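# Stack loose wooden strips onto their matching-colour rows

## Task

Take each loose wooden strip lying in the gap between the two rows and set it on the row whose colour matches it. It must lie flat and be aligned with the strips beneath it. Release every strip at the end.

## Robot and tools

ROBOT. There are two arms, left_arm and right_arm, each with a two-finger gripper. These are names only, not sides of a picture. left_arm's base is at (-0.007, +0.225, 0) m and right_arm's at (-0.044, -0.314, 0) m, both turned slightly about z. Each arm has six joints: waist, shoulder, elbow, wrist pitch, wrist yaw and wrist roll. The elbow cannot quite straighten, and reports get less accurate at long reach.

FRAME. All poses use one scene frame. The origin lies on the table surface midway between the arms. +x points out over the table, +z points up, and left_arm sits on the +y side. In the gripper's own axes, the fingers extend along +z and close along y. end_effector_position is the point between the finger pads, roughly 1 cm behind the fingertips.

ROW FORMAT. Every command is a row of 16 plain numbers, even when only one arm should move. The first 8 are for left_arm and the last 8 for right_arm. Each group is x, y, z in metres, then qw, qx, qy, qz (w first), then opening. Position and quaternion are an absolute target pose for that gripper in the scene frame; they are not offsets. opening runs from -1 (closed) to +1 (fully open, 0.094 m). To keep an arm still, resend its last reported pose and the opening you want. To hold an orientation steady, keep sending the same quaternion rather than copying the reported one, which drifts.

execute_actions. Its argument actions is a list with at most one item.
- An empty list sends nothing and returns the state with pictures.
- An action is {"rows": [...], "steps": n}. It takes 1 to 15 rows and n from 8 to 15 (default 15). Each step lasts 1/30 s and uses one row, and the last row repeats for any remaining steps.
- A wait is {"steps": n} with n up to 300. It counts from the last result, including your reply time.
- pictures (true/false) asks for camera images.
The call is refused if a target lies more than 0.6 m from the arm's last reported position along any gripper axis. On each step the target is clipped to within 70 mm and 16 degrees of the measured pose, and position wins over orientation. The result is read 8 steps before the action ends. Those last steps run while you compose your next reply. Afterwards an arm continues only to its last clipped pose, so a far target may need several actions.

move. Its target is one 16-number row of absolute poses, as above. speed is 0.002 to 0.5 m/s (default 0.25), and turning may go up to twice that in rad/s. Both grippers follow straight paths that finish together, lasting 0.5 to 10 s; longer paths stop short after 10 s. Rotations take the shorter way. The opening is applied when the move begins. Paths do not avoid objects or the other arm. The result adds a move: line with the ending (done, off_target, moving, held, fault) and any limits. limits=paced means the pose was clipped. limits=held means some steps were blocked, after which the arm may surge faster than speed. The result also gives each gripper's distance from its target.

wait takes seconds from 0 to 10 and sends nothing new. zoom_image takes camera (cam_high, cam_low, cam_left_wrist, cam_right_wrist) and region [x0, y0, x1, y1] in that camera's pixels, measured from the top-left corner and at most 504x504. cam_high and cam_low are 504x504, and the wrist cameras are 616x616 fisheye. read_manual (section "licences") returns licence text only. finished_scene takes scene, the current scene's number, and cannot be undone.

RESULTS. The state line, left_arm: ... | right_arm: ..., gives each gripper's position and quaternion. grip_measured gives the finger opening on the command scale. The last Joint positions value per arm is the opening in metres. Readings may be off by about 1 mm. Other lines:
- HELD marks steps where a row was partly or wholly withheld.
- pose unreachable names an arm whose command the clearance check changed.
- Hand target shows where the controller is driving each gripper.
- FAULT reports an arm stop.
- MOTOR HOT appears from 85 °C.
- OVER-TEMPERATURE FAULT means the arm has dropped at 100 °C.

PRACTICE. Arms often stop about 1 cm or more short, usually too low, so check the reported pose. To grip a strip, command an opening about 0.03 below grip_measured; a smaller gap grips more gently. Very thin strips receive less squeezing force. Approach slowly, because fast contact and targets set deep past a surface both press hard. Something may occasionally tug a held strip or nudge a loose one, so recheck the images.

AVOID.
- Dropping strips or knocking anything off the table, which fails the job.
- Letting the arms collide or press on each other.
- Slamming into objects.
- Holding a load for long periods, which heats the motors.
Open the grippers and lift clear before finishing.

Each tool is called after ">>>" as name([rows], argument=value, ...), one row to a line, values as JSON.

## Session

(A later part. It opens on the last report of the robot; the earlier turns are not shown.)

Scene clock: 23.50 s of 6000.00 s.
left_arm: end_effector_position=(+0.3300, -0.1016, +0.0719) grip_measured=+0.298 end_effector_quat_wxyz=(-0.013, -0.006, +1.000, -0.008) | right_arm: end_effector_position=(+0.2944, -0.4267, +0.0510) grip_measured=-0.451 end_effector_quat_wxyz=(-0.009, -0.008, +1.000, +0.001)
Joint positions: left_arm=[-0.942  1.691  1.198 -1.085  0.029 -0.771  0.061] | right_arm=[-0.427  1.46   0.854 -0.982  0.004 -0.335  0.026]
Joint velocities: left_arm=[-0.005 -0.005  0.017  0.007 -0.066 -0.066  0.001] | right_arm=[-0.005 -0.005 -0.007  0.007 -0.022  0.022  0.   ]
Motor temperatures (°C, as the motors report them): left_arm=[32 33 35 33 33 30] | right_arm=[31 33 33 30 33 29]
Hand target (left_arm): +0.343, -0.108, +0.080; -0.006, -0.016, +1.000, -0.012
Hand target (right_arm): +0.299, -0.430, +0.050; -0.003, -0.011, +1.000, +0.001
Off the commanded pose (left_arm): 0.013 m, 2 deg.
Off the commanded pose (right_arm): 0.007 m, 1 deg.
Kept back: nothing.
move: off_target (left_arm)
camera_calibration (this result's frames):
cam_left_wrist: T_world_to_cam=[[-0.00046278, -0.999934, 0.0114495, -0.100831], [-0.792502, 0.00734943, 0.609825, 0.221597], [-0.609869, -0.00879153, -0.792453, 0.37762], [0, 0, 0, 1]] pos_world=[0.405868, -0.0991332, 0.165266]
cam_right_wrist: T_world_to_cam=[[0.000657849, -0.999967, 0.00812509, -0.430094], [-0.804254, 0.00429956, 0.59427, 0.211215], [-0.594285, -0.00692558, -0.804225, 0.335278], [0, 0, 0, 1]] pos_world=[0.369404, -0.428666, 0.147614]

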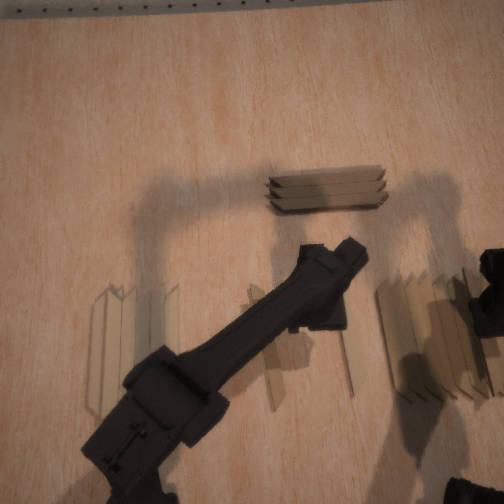

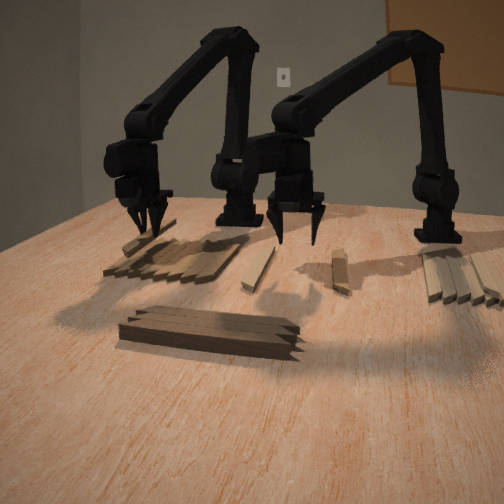

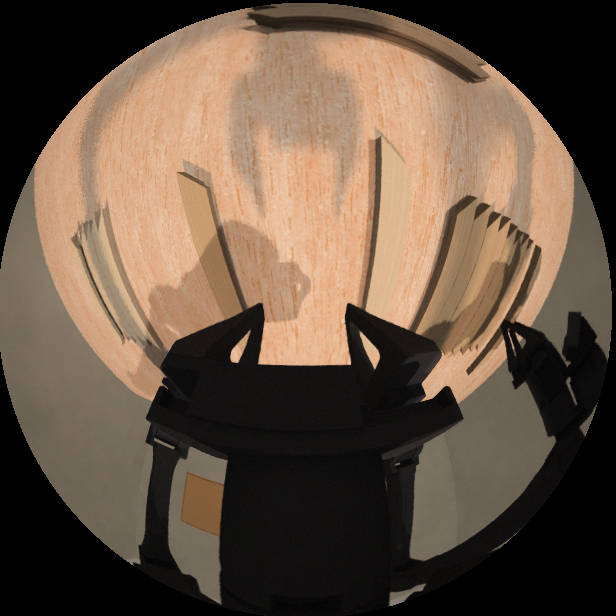

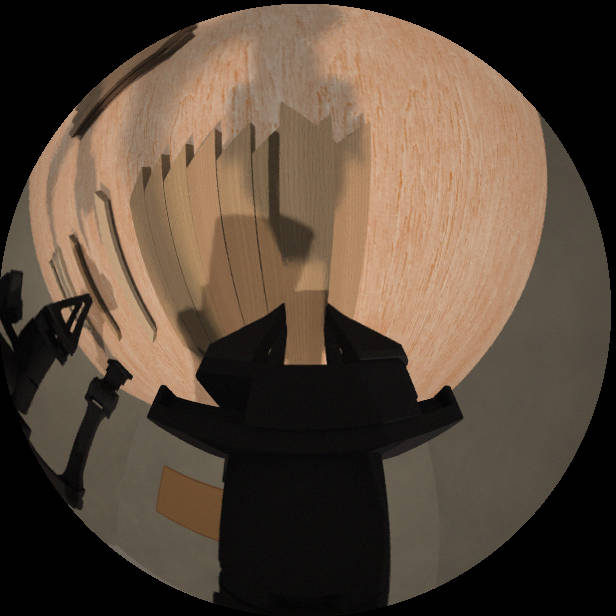

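>>> move(target=[0.335,-0.172,0.045,0,-0.016,1,0,0.3,0.297,-0.434,0.028,0,-0.011,1,0,-0.52], speed=0.1)

>>> zoom_image(camera="cam_right_wrist", region=[180, 70, 440, 330])

Scene clock: 24.90 s of 6000.00 s.
left_arm: end_effector_position=(+0.3217, -0.1548, +0.0415) grip_measured=+0.298 end_effector_quat_wxyz=(-0.015, -0.012, +1.000, +0.013) | right_arm: end_effector_position=(+0.3005, -0.4305, +0.0348) grip_measured=-0.451 end_effector_quat_wxyz=(+0.003, -0.012, +1.000, -0.003)
Joint positions: left_arm=[-1.038  1.824  1.295 -1.08   0.007 -0.878  0.061] | right_arm=[-0.432  1.492  0.836 -0.909  0.004 -0.348  0.026]
Joint velocities: left_arm=[-0.005 -0.015  0.007 -0.002 -0.007 -0.066 -0.   ] | right_arm=[-0.015  0.005 -0.012 -0.007  0.081  0.007  0.001]
Motor temperatures (°C, as the motors report them): left_arm=[32 33 35 33 33 30] | right_arm=[31 33 33 30 33 29]
Hand target (left_arm): +0.335, -0.172, +0.045; -0.001, -0.016, +1.000, -0.001
Hand target (right_arm): +0.297, -0.434, +0.028; -0.000, -0.011, +1.000, -0.000
Off the commanded pose (left_arm): 0.022 m, 2 deg.
Off the commanded pose (right_arm): 0.008 m, 0 deg.
Kept back: nothing.
move: off_target (left_arm)
camera_calibration (this result's frames):
cam_left_wrist: T_world_to_cam=[[0.0103819, -0.999486, -0.0303433, -0.155385], [-0.789049, -0.0268287, 0.613744, 0.227404], [-0.614242, 0.0175705, -0.788922, 0.353291], [0, 0, 0, 1]] pos_world=[0.398053, -0.155412, 0.134436]
cam_right_wrist: T_world_to_cam=[[0.00915974, -0.999834, 0.0157519, -0.436494], [-0.817604, 0.00158081, 0.575778, 0.229245], [-0.575708, -0.0181528, -0.817454, 0.315866], [0, 0, 0, 1]] pos_world=[0.373276, -0.43105, 0.133087]

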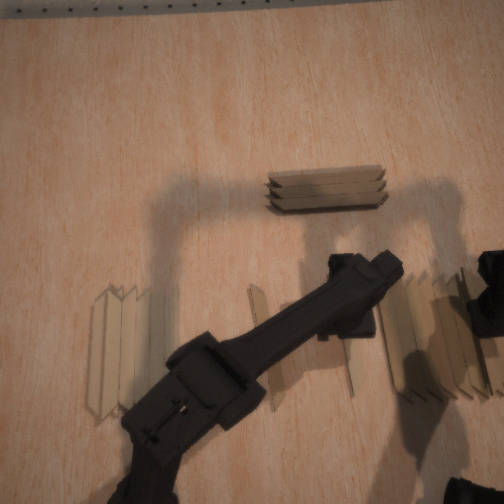

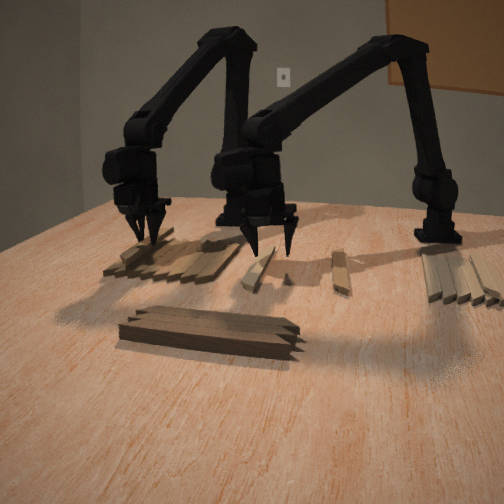

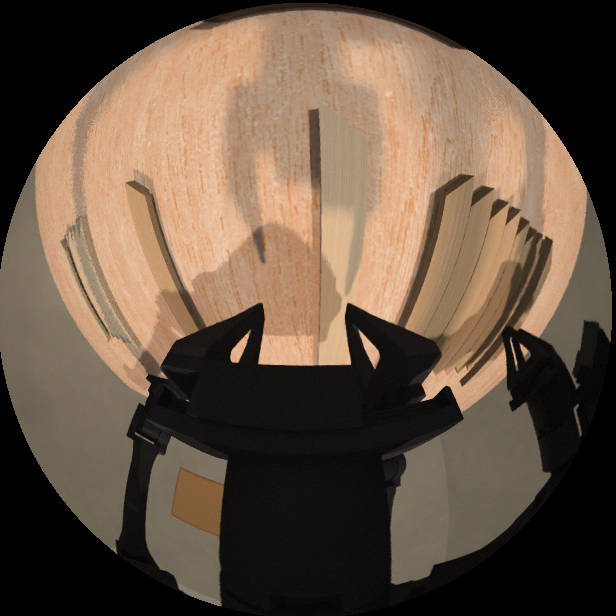

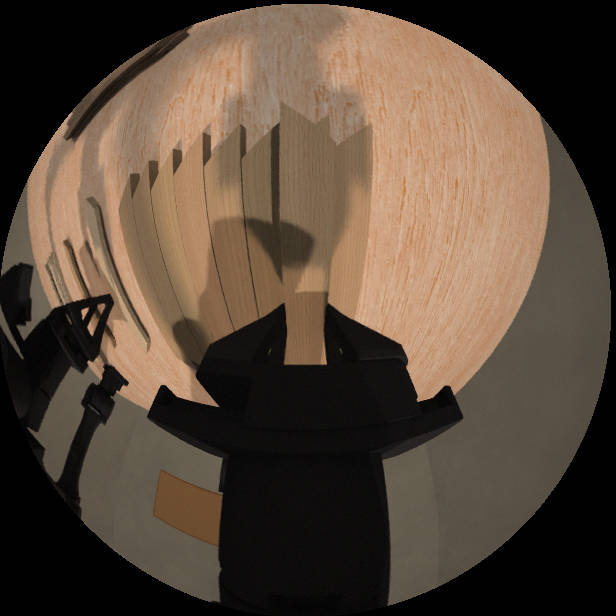

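Region (180, 70, 440, 330) of cam_right_wrist's 616x616 image, scaled by 1.938, with more detail than that image has.

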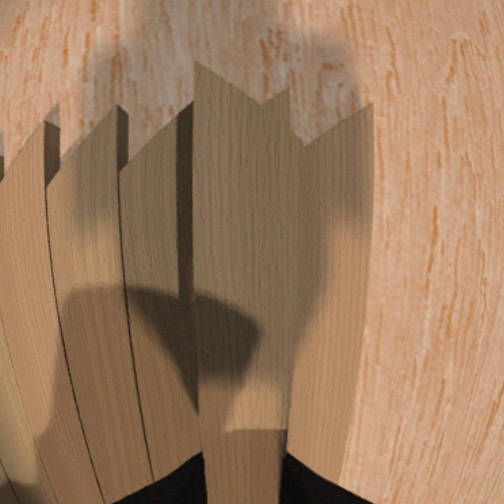

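Aligned; slightly back and down.

>>> move(target=[0.345,-0.185,0.038,0,-0.016,1,0,0.3,0.287,-0.432,0.014,0,-0.011,1,0,-0.52], speed=0.04)

Scene clock: 26.40 s of 6000.00 s.
left_arm: end_effector_position=(+0.3325, -0.1665, +0.0364) grip_measured=+0.298 end_effector_quat_wxyz=(-0.012, -0.014, +1.000, +0.012) | right_arm: end_effector_position=(+0.2907, -0.4286, +0.0212) grip_measured=-0.451 end_effector_quat_wxyz=(+0.003, -0.012, +1.000, -0.003)
Joint positions: left_arm=[-1.038  1.864  1.339 -1.08   0.004 -0.882  0.061] | right_arm=[-0.436  1.493  0.793 -0.862  0.004 -0.353  0.026]
Joint velocities: left_arm=[ 0.005 -0.015  0.007  0.002  0.007 -0.007  0.   ] | right_arm=[-0.005  0.005 -0.027 -0.002  0.022 -0.022 -0.   ]
Motor temperatures (°C, as the motors report them): left_arm=[32 33 35 33 33 30] | right_arm=[31 33 33 30 33 29]
Hand target (left_arm): +0.345, -0.184, +0.039; +0.000, -0.016, +1.000, +0.000
Hand target (right_arm): +0.286, -0.432, +0.014; -0.000, -0.011, +1.000, +0.000
Off the commanded pose (left_arm): 0.022 m, 2 deg.
Off the commanded pose (right_arm): 0.009 m, 1 deg.
Kept back: nothing.
move: off_target (left_arm)
camera_calibration (this result's frames):
cam_left_wrist: T_world_to_cam=[[0.0138654, -0.999494, -0.0286347, -0.168522], [-0.792406, -0.0284494, 0.60933, 0.239761], [-0.609836, 0.0142417, -0.7924, 0.35427], [0, 0, 0, 1]] pos_world=[0.408372, -0.166661, 0.129804]
cam_right_wrist: T_world_to_cam=[[0.00990554, -0.99982, 0.0161546, -0.434549], [-0.818214, 0.00118286, 0.574913, 0.22908], [-0.574829, -0.0189128, -0.818055, 0.2986], [0, 0, 0, 1]] pos_world=[0.363385, -0.429095, 0.11959]

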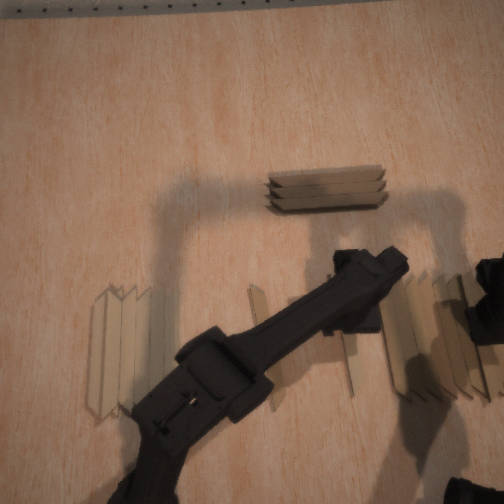

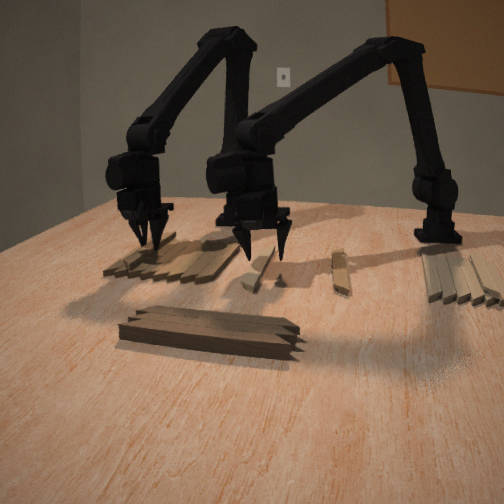

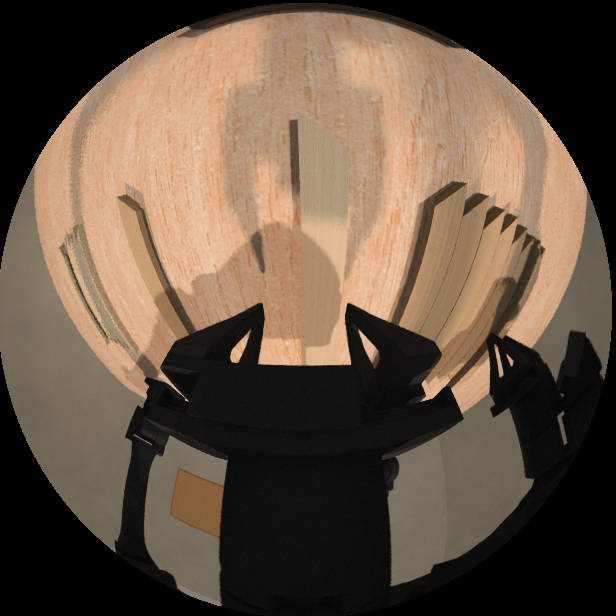

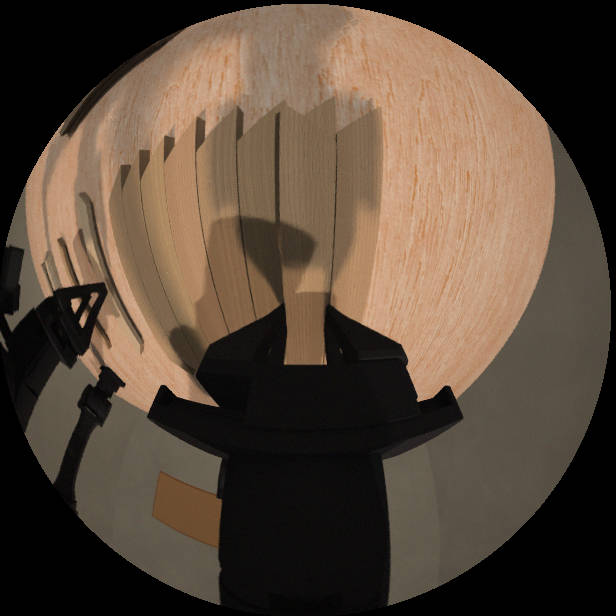

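>>> move(target=[0.337,-0.184,0.009,0,-0.02,1,0,0.3,0.289,-0.431,0.017,0,-0.011,1,0,-0.1], speed=0.04)

Scene clock: 27.97 s of 6000.00 s.
left_arm: end_effector_position=(+0.3377, -0.1795, +0.0200) grip_measured=+0.298 end_effector_quat_wxyz=(-0.001, -0.019, +1.000, -0.002) | right_arm: end_effector_position=(+0.2907, -0.4286, +0.0212) grip_measured=-0.102 end_effector_quat_wxyz=(+0.003, -0.012, +1.000, -0.003)
Joint positions: left_arm=[-1.047  1.896  1.339 -1.013  0.004 -0.9    0.061] | right_arm=[-0.436  1.493  0.793 -0.862  0.004 -0.353  0.042]
Joint velocities: left_arm=[-0.005  0.005 -0.002 -0.002  0.051  0.022  0.002] | right_arm=[ 0.005 -0.015 -0.012 -0.002  0.066 -0.007 -0.001]
Motor temperatures (°C, as the motors report them): left_arm=[32 33 35 33 33 30] | right_arm=[31 33 33 30 33 29]
Hand target (left_arm): +0.337, -0.184, +0.009; +0.000, -0.020, +1.000, -0.000
Hand target (right_arm): +0.289, -0.431, +0.017; -0.000, -0.011, +1.000, +0.000
Off the commanded pose (left_arm): 0.012 m, 0 deg.
Off the commanded pose (right_arm): 0.005 m, 1 deg.
Kept back: nothing.
move: off_target (left_arm)
camera_calibration (this result's frames):
cam_left_wrist: T_world_to_cam=[[0.0241329, -0.999707, -0.00189128, -0.18611], [-0.806046, -0.0205769, 0.591495, 0.259845], [-0.59136, -0.01275, -0.806307, 0.333784], [0, 0, 0, 1]] pos_world=[0.411325, -0.176453, 0.115083]
cam_right_wrist: T_world_to_cam=[[0.00990554, -0.99982, 0.0161546, -0.434549], [-0.818214, 0.00118286, 0.574913, 0.22908], [-0.574829, -0.0189128, -0.818055, 0.2986], [0, 0, 0, 1]] pos_world=[0.363385, -0.429095, 0.11959]

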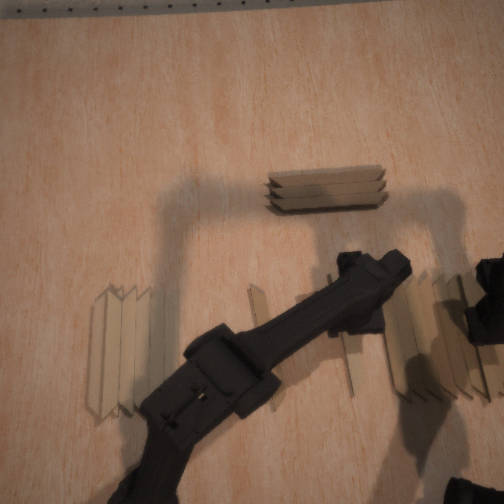

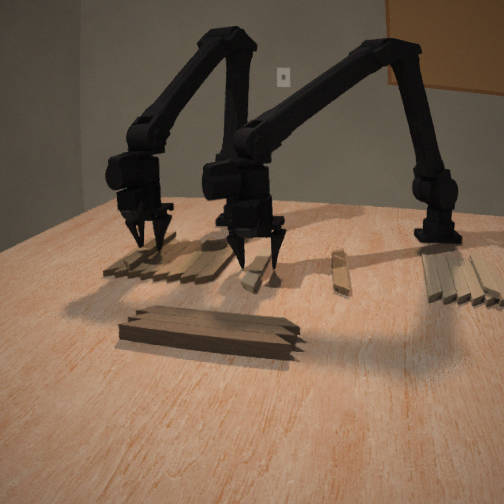

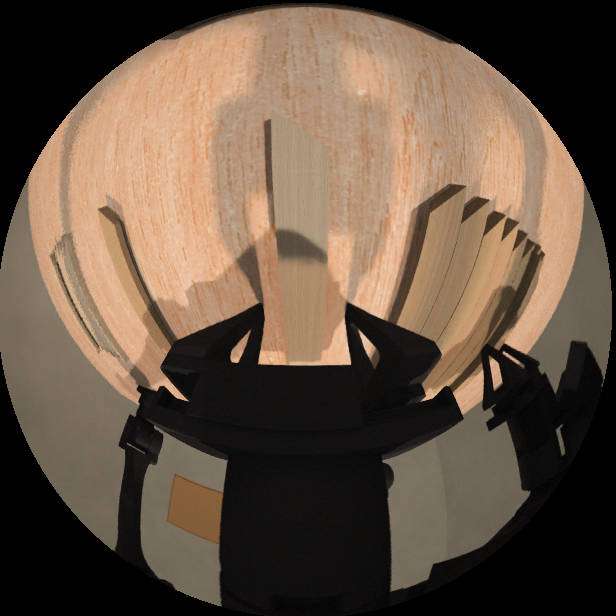

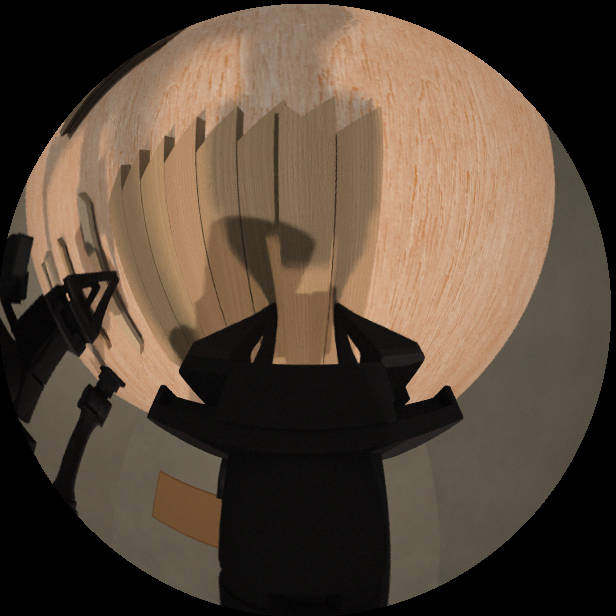

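>>> move(target=[0.337,-0.182,0.003,0,-0.02,1,0,0.3,0.3,-0.431,0.09,0,-0.011,1,0,0.3], speed=0.15)

>>> move(target=[0.337,-0.182,0.003,0,-0.02,1,0,-0.52,0.3,-0.431,0.09,0,-0.011,1,0,0.3])

>>> move(target=[0.337,-0.182,0.08,0,-0.02,1,0,-0.52,0.3,-0.431,0.09,0,-0.011,1,0,0.3], speed=0.15)

Scene clock: 29.20 s of 6000.00 s.
left_arm: end_effector_position=(+0.3402, -0.1824, +0.0196) grip_measured=+0.298 end_effector_quat_wxyz=(+0.004, -0.019, +1.000, -0.007) | right_arm: end_effector_position=(+0.2879, -0.4277, +0.0785) grip_measured=+0.298 end_effector_quat_wxyz=(-0.010, -0.013, +1.000, +0.002)
Joint positions: left_arm=[-1.047  1.897  1.339 -0.997  0.004 -0.901  0.061] | right_arm=[-0.436  1.403  0.879 -1.068  0.004 -0.353  0.061]
Joint velocities: left_arm=[-0.024 -0.005 -0.007  0.012  0.051  0.007 -0.001] | right_arm=[-0.005 -0.015  0.002 -0.007 -0.007 -0.051  0.001]
Motor temperatures (°C, as the motors report them): left_arm=[32 33 35 33 33 30] | right_arm=[31 33 33 30 33 29]
Hand target (left_arm): +0.337, -0.182, +0.003; -0.000, -0.020, +1.000, +0.000
Hand target (right_arm): +0.301, -0.431, +0.090; +0.000, -0.011, +1.000, -0.000
Off the commanded pose (left_arm): 0.017 m, 1 deg.
Off the commanded pose (right_arm): 0.017 m, 1 deg.
Kept back: nothing.
move: off_target (left_arm, right_arm)
camera_calibration (this result's frames):
cam_left_wrist: T_world_to_cam=[[0.0244743, -0.999651, 0.00994282, -0.189438], [-0.811866, -0.0140714, 0.583674, 0.265337], [-0.583331, -0.0223573, -0.811927, 0.330564], [0, 0, 0, 1]] pos_world=[0.412883, -0.178247, 0.115407]
cam_right_wrist: T_world_to_cam=[[0.0102123, -0.999925, 0.00679872, -0.433904], [-0.802558, -0.00414043, 0.59656, 0.185354], [-0.596487, -0.0115486, -0.80254, 0.352107], [0, 0, 0, 1]] pos_world=[0.363216, -0.429038, 0.174956]

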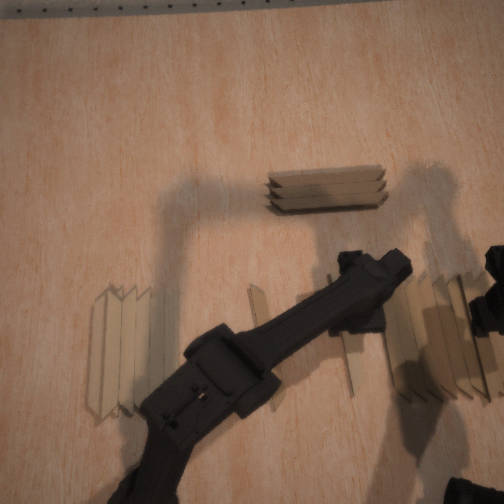

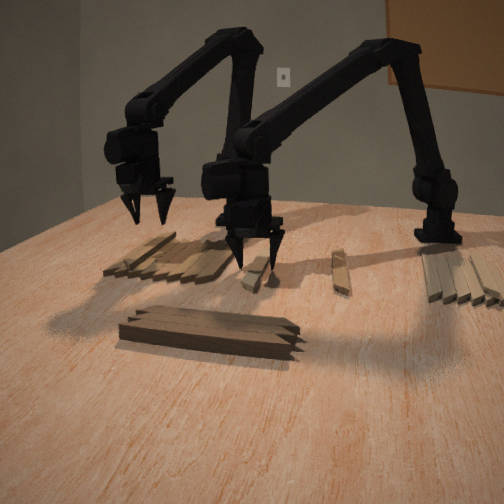

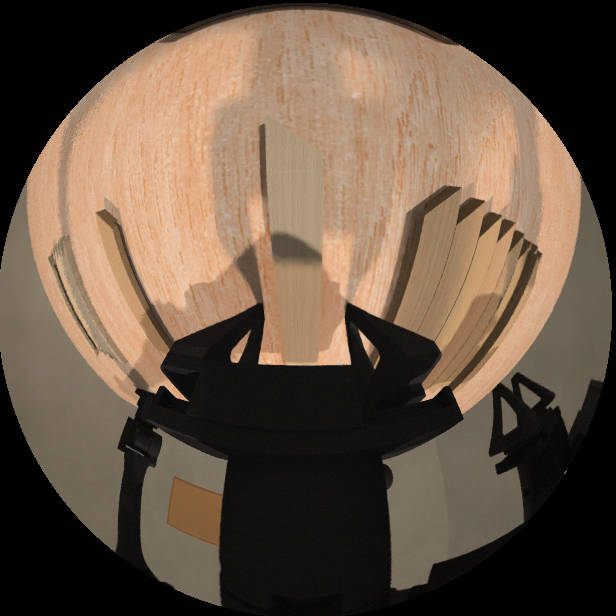

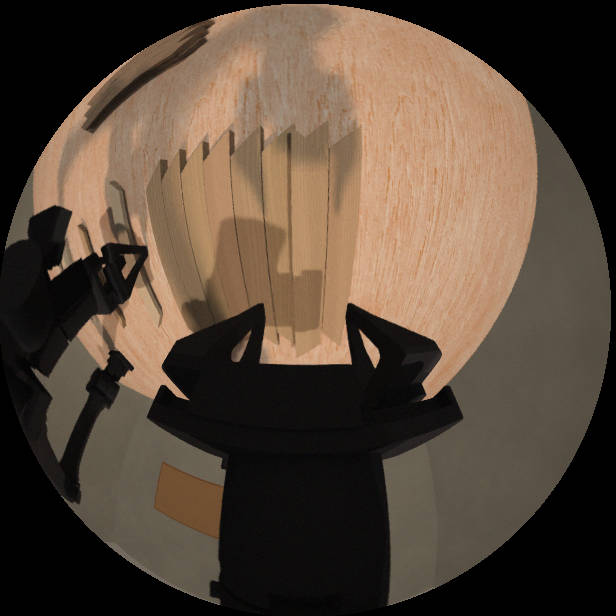

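Scene clock: 29.90 s of 6000.00 s.
left_arm: end_effector_position=(+0.3401, -0.1824, +0.0194) grip_measured=-0.444 end_effector_quat_wxyz=(+0.004, -0.019, +1.000, -0.007) | right_arm: end_effector_position=(+0.2879, -0.4277, +0.0785) grip_measured=+0.298 end_effector_quat_wxyz=(-0.010, -0.013, +1.000, +0.002)
Joint positions: left_arm=[-1.047  1.897  1.339 -0.997  0.004 -0.901  0.026] | right_arm=[-0.436  1.403  0.879 -1.068  0.004 -0.353  0.061]
Joint velocities: left_arm=[-0.005 -0.005 -0.007 -0.022 -0.007 -0.066 -0.   ] | right_arm=[ 0.005  0.005  0.002 -0.002 -0.037 -0.007 -0.002]
Motor temperatures (°C, as the motors report them): left_arm=[32 33 35 33 33 30] | right_arm=[31 33 34 30 33 29]
Hand target (left_arm): +0.337, -0.182, +0.003; -0.000, -0.020, +1.000, +0.000
Hand target (right_arm): +0.300, -0.431, +0.090; +0.000, -0.011, +1.000, -0.000
Off the commanded pose (left_arm): 0.017 m, 1 deg.
Off the commanded pose (right_arm): 0.017 m, 1 deg.
Kept back: nothing.
move: off_target (left_arm, right_arm)
camera_calibration (this result's frames):
cam_left_wrist: T_world_to_cam=[[0.0244768, -0.999654, 0.00964696, -0.189399], [-0.811721, -0.0142406, 0.583872, 0.265346], [-0.583532, -0.0221219, -0.811789, 0.330498], [0, 0, 0, 1]] pos_world=[0.412879, -0.178243, 0.115194]
cam_right_wrist: T_world_to_cam=[[0.0102123, -0.999925, 0.00679872, -0.433904], [-0.802558, -0.00414043, 0.59656, 0.185354], [-0.596487, -0.0115486, -0.80254, 0.352107], [0, 0, 0, 1]] pos_world=[0.363216, -0.429038, 0.174956]

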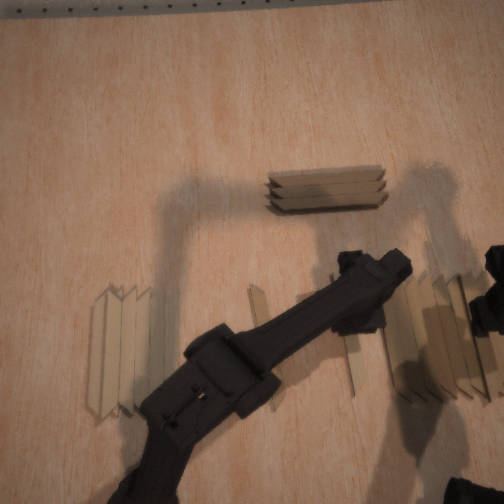

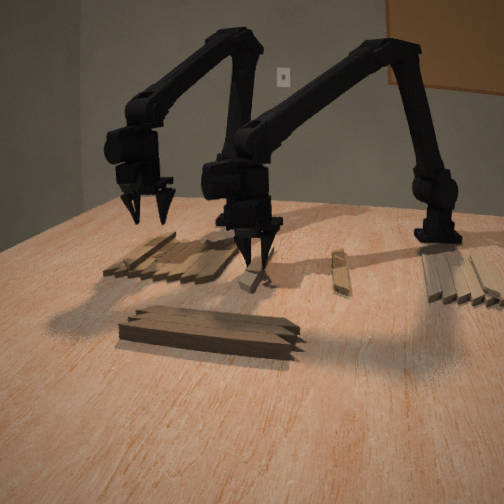

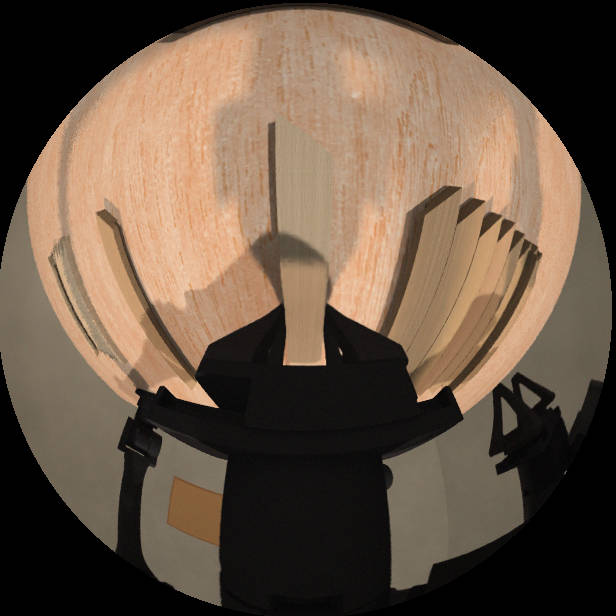

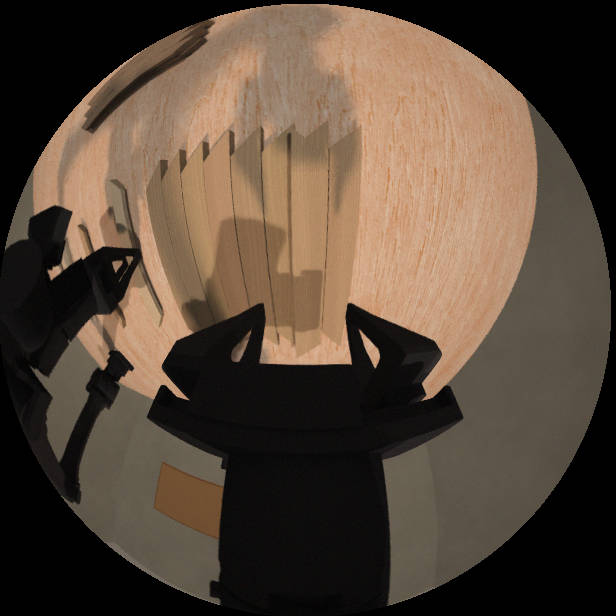

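Scene clock: 30.77 s of 6000.00 s.
left_arm: end_effector_position=(+0.3293, -0.1697, +0.0667) grip_measured=-0.444 end_effector_quat_wxyz=(-0.008, -0.019, +1.000, +0.007) | right_arm: end_effector_position=(+0.2879, -0.4277, +0.0785) grip_measured=+0.298 end_effector_quat_wxyz=(-0.010, -0.013, +1.000, +0.002)
Joint positions: left_arm=[-1.047  1.82   1.364 -1.137  0.004 -0.901  0.026] | right_arm=[-0.436  1.403  0.879 -1.068  0.004 -0.353  0.061]
Joint velocities: left_arm=[-0.015 -0.005 -0.007 -0.012 -0.051  0.081 -0.   ] | right_arm=[-0.005  0.005 -0.007 -0.022  0.007 -0.007 -0.   ]
Motor temperatures (°C, as the motors report them): left_arm=[32 33 35 33 33 30] | right_arm=[31 33 34 30 33 29]
Hand target (left_arm): +0.336, -0.181, +0.080; -0.000, -0.020, +1.000, -0.000
Hand target (right_arm): +0.300, -0.431, +0.090; +0.000, -0.011, +1.000, -0.000
Off the commanded pose (left_arm): 0.020 m, 1 deg.
Off the commanded pose (right_arm): 0.017 m, 1 deg.
Kept back: nothing.
move: off_target (left_arm, right_arm)
camera_calibration (this result's frames):
cam_left_wrist: T_world_to_cam=[[0.024354, -0.99951, -0.019643, -0.174837], [-0.797152, -0.0312733, 0.602969, 0.22012], [-0.603288, 0.00097372, -0.797523, 0.372272], [0, 0, 0, 1]] pos_world=[0.404314, -0.16823, 0.160736]
cam_right_wrist: T_world_to_cam=[[0.0102123, -0.999925, 0.00679872, -0.433904], [-0.802558, -0.00414043, 0.59656, 0.185354], [-0.596487, -0.0115486, -0.80254, 0.352107], [0, 0, 0, 1]] pos_world=[0.363216, -0.429038, 0.174956]

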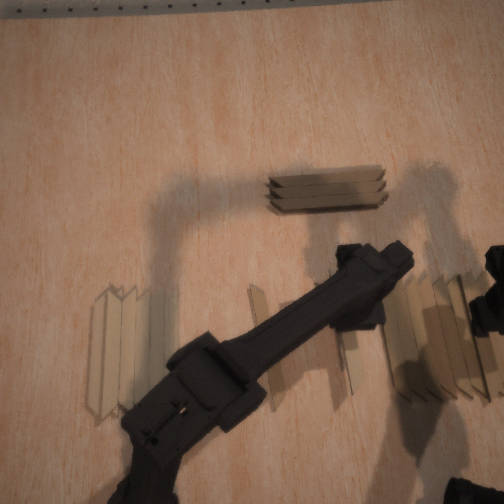

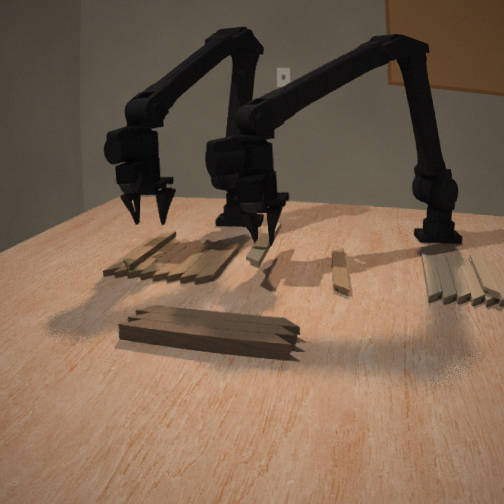

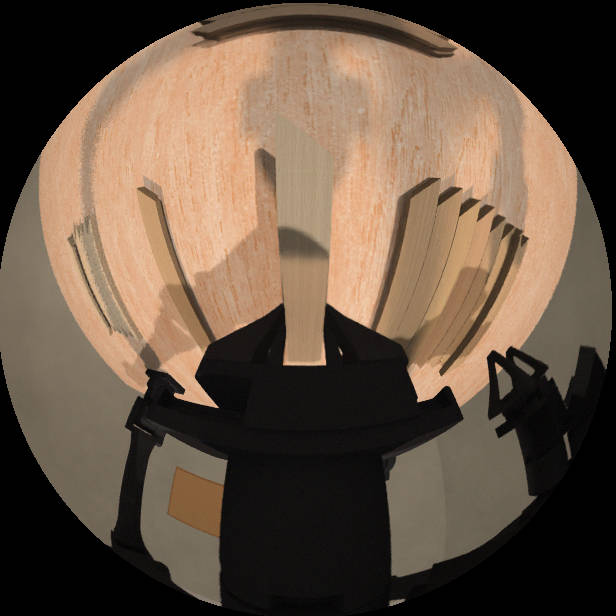

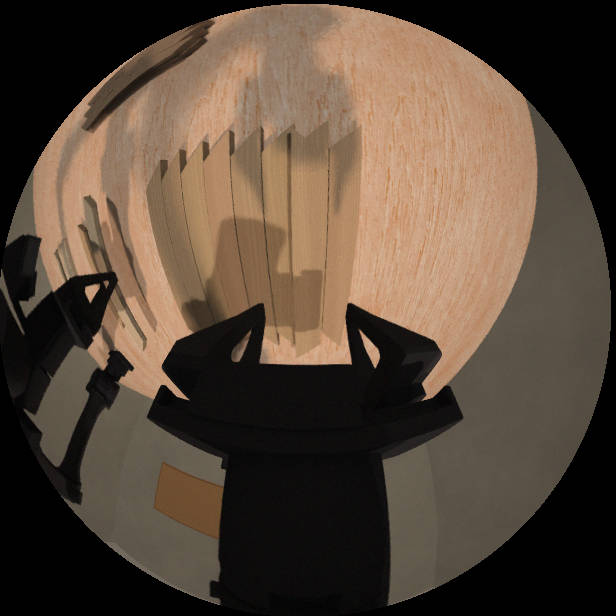

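>>> move(target=[0.325,0.218,0.075,0,0.014,1,0,-0.52,0.315,-0.005,0.06,0,-0.05,0.999,0,0.4], speed=0.3)

>>> move(target=[0.32,0.218,0.04,0,0.014,1,0,-0.52,0.305,-0.008,0.03,0,-0.05,0.999,0,0.4], speed=0.08)

>>> zoom_image(camera="cam_left_wrist", region=[180, 80, 440, 340])

Scene clock: 33.13 s of 6000.00 s.
left_arm: end_effector_position=(+0.3225, +0.2279, +0.0771) grip_measured=-0.444 end_effector_quat_wxyz=(-0.001, +0.005, +1.000, +0.011) | right_arm: end_effector_position=(+0.3011, -0.0139, +0.0482) grip_measured=+0.398 end_effector_quat_wxyz=(-0.006, -0.057, +0.998, -0.006)
Joint positions: left_arm=[-0.186  1.335  0.809 -1.046 -0.023  0.007  0.026] | right_arm=[ 0.609  1.7    1.139 -1.026  0.003  0.602  0.066]
Joint velocities: left_arm=[0.005 0.015 0.002 0.002 0.022 0.007 0.   ] | right_arm=[-0.015 -0.005  0.012  0.022  0.007  0.022 -0.   ]
Motor temperatures (°C, as the motors report them): left_arm=[32 33 35 33 33 30] | right_arm=[31 33 34 30 33 29]
Hand target (left_arm): +0.323, +0.225, +0.076; +0.007, +0.014, +1.000, +0.009
Hand target (right_arm): +0.314, -0.005, +0.059; +0.006, -0.050, +0.999, +0.000
Off the commanded pose (left_arm): 0.010 m, 2 deg.
Off the commanded pose (right_arm): 0.020 m, 1 deg.
Kept back: nothing.
move: off_target (right_arm)
camera_calibration (this result's frames):
cam_left_wrist: T_world_to_cam=[[-0.0224218, -0.999371, -0.027458, 0.238544], [-0.806956, 0.00187769, 0.590608, 0.217438], [-0.590185, 0.0353999, -0.806491, 0.364707], [0, 0, 0, 1]] pos_world=[0.396056, 0.225076, 0.172262]
cam_right_wrist: T_world_to_cam=[[0.0992926, -0.994816, 0.0219746, -0.0475922], [-0.805003, -0.0673272, 0.589438, 0.215933], [-0.584902, -0.0762164, -0.807515, 0.336271], [0, 0, 0, 1]] pos_world=[0.375238, -0.00717794, 0.145311]

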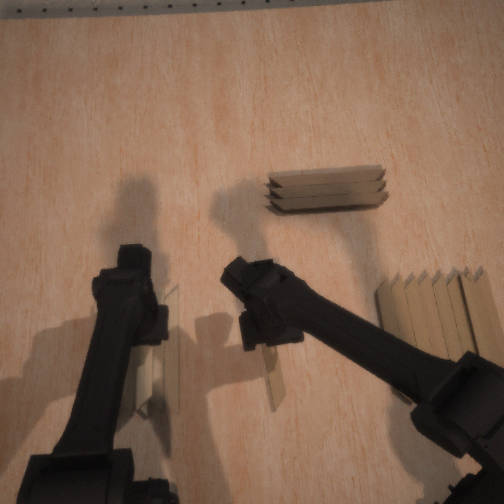

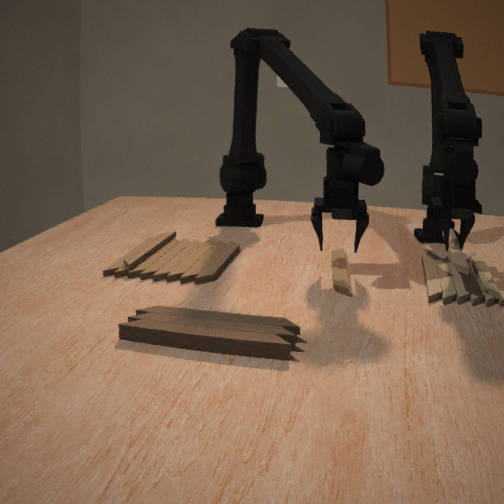

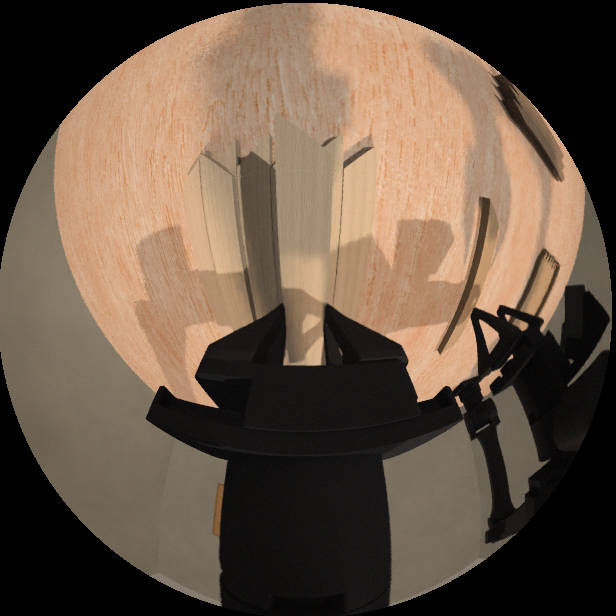

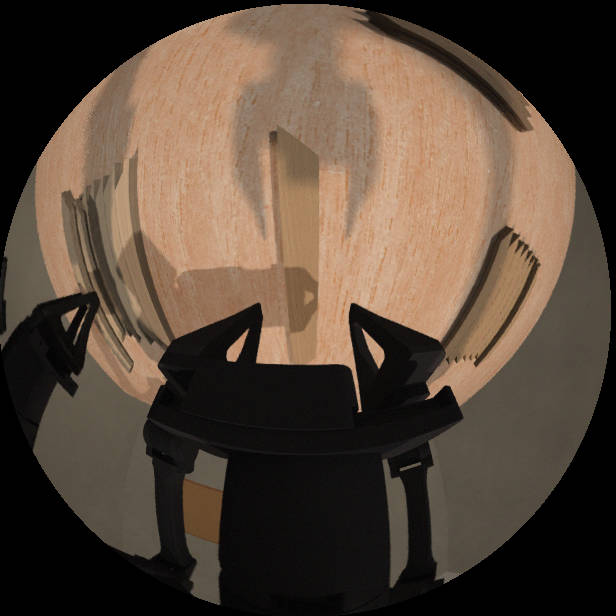

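Scene clock: 34.00 s of 6000.00 s.
left_arm: end_effector_position=(+0.3197, +0.2211, +0.0447) grip_measured=-0.444 end_effector_quat_wxyz=(-0.001, +0.010, +1.000, +0.002) | right_arm: end_effector_position=(+0.3088, -0.0072, +0.0411) grip_measured=+0.398 end_effector_quat_wxyz=(+0.007, -0.054, +0.999, +0.003)
Joint positions: left_arm=[-0.197  1.385  0.756 -0.945 -0.003  0.007  0.026] | right_arm=[ 0.609  1.716  1.139 -0.979  0.003  0.609  0.066]
Joint velocities: left_arm=[-0.015 -0.015 -0.012 -0.002 -0.007 -0.022 -0.001] | right_arm=[-0.005 -0.005 -0.012  0.022  0.037 -0.007 -0.   ]
Motor temperatures (°C, as the motors report them): left_arm=[32 33 35 33 33 30] | right_arm=[31 33 34 30 33 29]
Hand target (left_arm): +0.320, +0.218, +0.040; +0.000, +0.014, +1.000, -0.000
Hand target (right_arm): +0.305, -0.008, +0.030; +0.000, -0.050, +0.999, +0.000
Off the commanded pose (left_arm): 0.006 m, 1 deg.
Off the commanded pose (right_arm): 0.012 m, 1 deg.
Kept back: nothing.
move: off_target (right_arm)
camera_calibration (this result's frames):
cam_left_wrist: T_world_to_cam=[[-0.0330937, -0.99942, -0.00797156, 0.233321], [-0.805615, 0.0219541, 0.592032, 0.229413], [-0.591514, 0.0260146, -0.805875, 0.3397], [0, 0, 0, 1]] pos_world=[0.393477, 0.219312, 0.139796]
cam_right_wrist: T_world_to_cam=[[0.0929133, -0.995667, 0.00378209, -0.0387903], [-0.819105, -0.0742763, 0.568815, 0.231935], [-0.566069, -0.0559484, -0.822457, 0.330537], [0, 0, 0, 1]] pos_world=[0.38069, -0.00290195, 0.140071]

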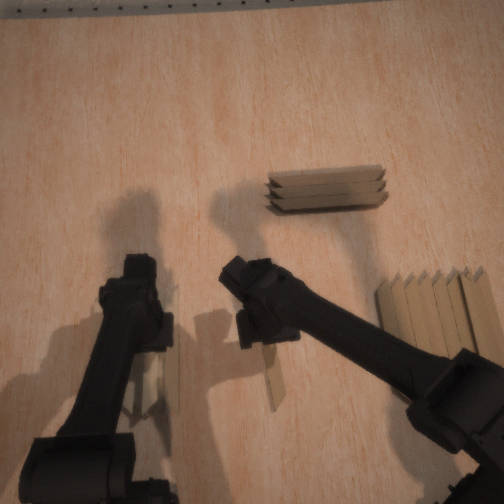

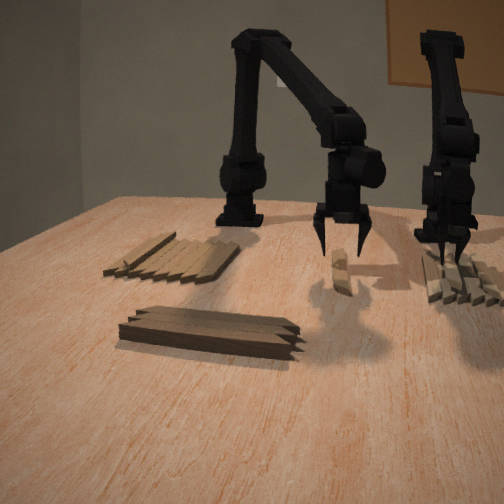

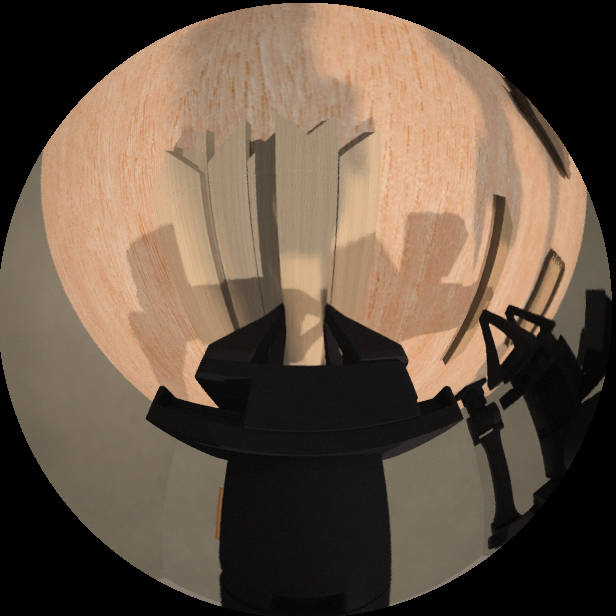

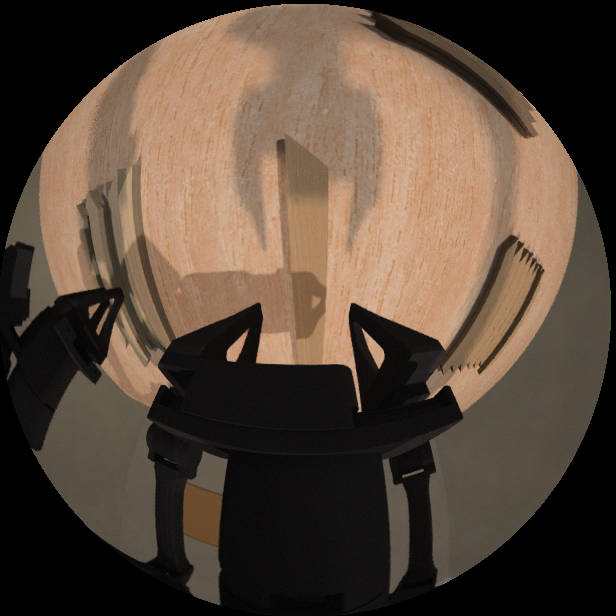

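Region (180, 80, 440, 340) of cam_left_wrist's 616x616 image, scaled by 1.938, with more detail than that image has.

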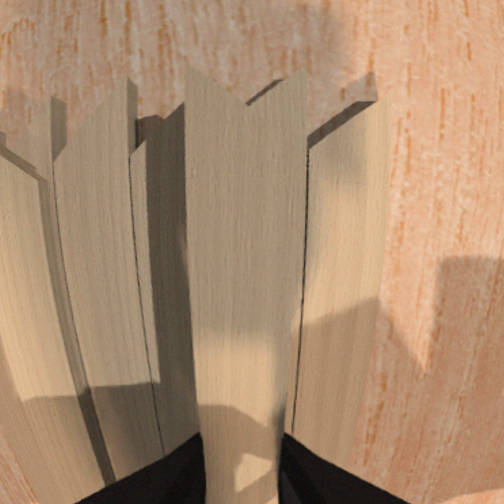

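>>> move(target=[0.318,0.213,0.024,0,0.018,1,0,-0.52,0.295,-0.01,-0.004,0,-0.05,0.999,0,0.4], speed=0.05)

Scene clock: 35.50 s of 6000.00 s.
left_arm: end_effector_position=(+0.3200, +0.2160, +0.0314) grip_measured=-0.444 end_effector_quat_wxyz=(+0.003, +0.018, +1.000, +0.001) | right_arm: end_effector_position=(+0.3017, -0.0132, +0.0061) grip_measured=+0.398 end_effector_quat_wxyz=(+0.006, -0.049, +0.999, +0.003)
Joint positions: left_arm=[-0.212  1.407  0.735 -0.893 -0.003  0.007  0.026] | right_arm=[ 0.609  1.753  1.077 -0.883  0.003  0.619  0.066]
Joint velocities: left_arm=[-0.005 -0.015 -0.007 -0.007  0.022 -0.037 -0.001] | right_arm=[ 0.024 -0.005 -0.012 -0.012  0.007  0.022 -0.001]
Motor temperatures (°C, as the motors report them): left_arm=[32 33 35 33 33 30] | right_arm=[31 33 34 30 33 29]
Hand target (left_arm): +0.318, +0.213, +0.024; -0.000, +0.018, +1.000, -0.000
Hand target (right_arm): +0.294, -0.011, -0.004; -0.000, -0.050, +0.999, -0.000
Off the commanded pose (left_arm): 0.008 m, 0 deg.
Off the commanded pose (right_arm): 0.013 m, 1 deg.
Kept back: nothing.
move: off_target (right_arm)
camera_calibration (this result's frames):
cam_left_wrist: T_world_to_cam=[[-0.048277, -0.998804, -0.00775191, 0.232883], [-0.809895, 0.0346015, 0.585554, 0.236457], [-0.584585, 0.034547, -0.810597, 0.325291], [0, 0, 0, 1]] pos_world=[0.392909, 0.213185, 0.127027]
cam_right_wrist: T_world_to_cam=[[0.0830439, -0.996532, 0.00522255, -0.0409997], [-0.818611, -0.0652267, 0.570632, 0.24554], [-0.568313, -0.0516627, -0.821189, 0.298056], [0, 0, 0, 1]] pos_world=[0.373796, -0.00944329, 0.104861]

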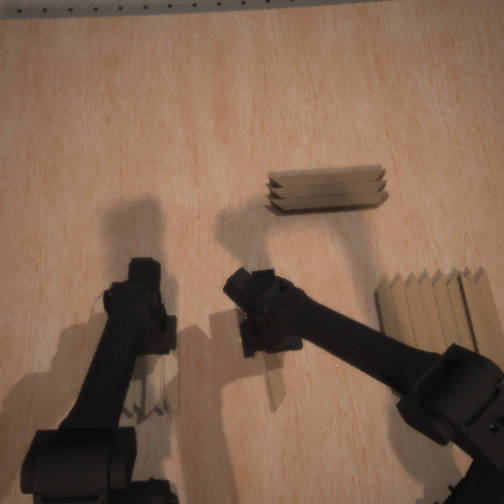

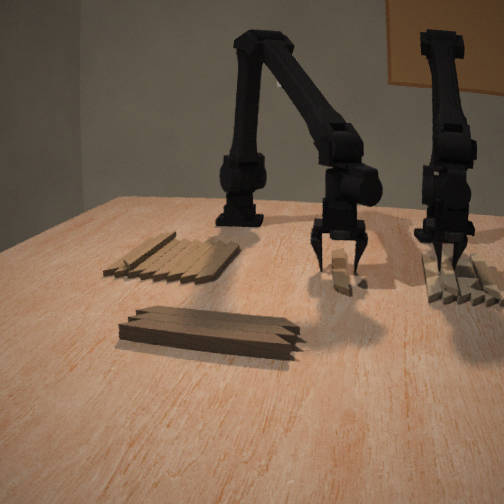

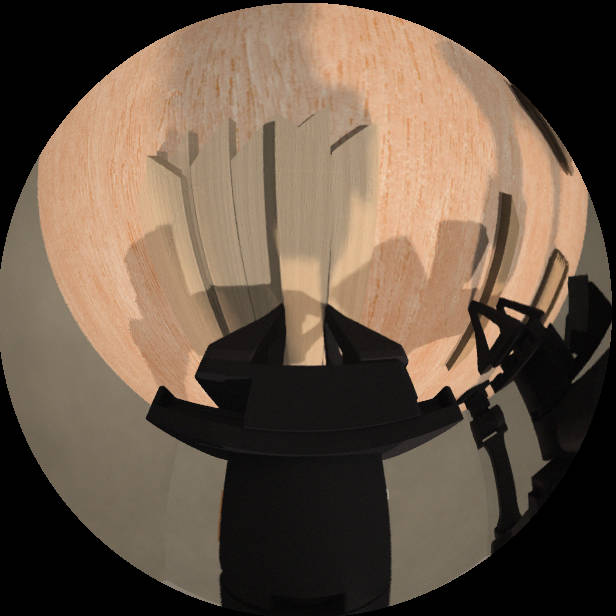

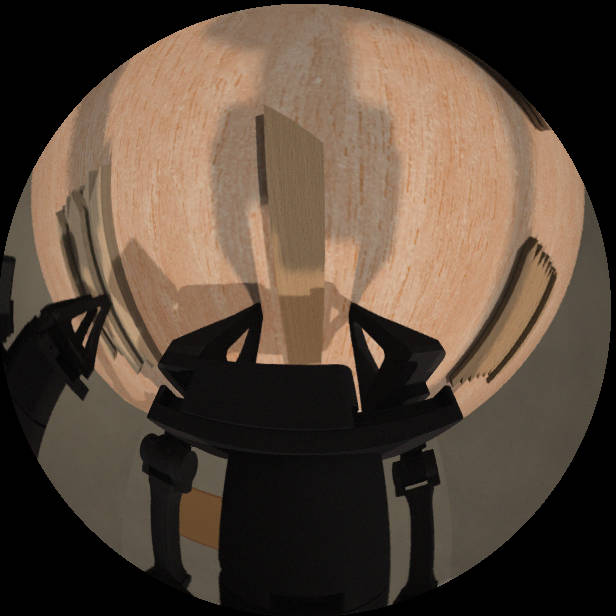

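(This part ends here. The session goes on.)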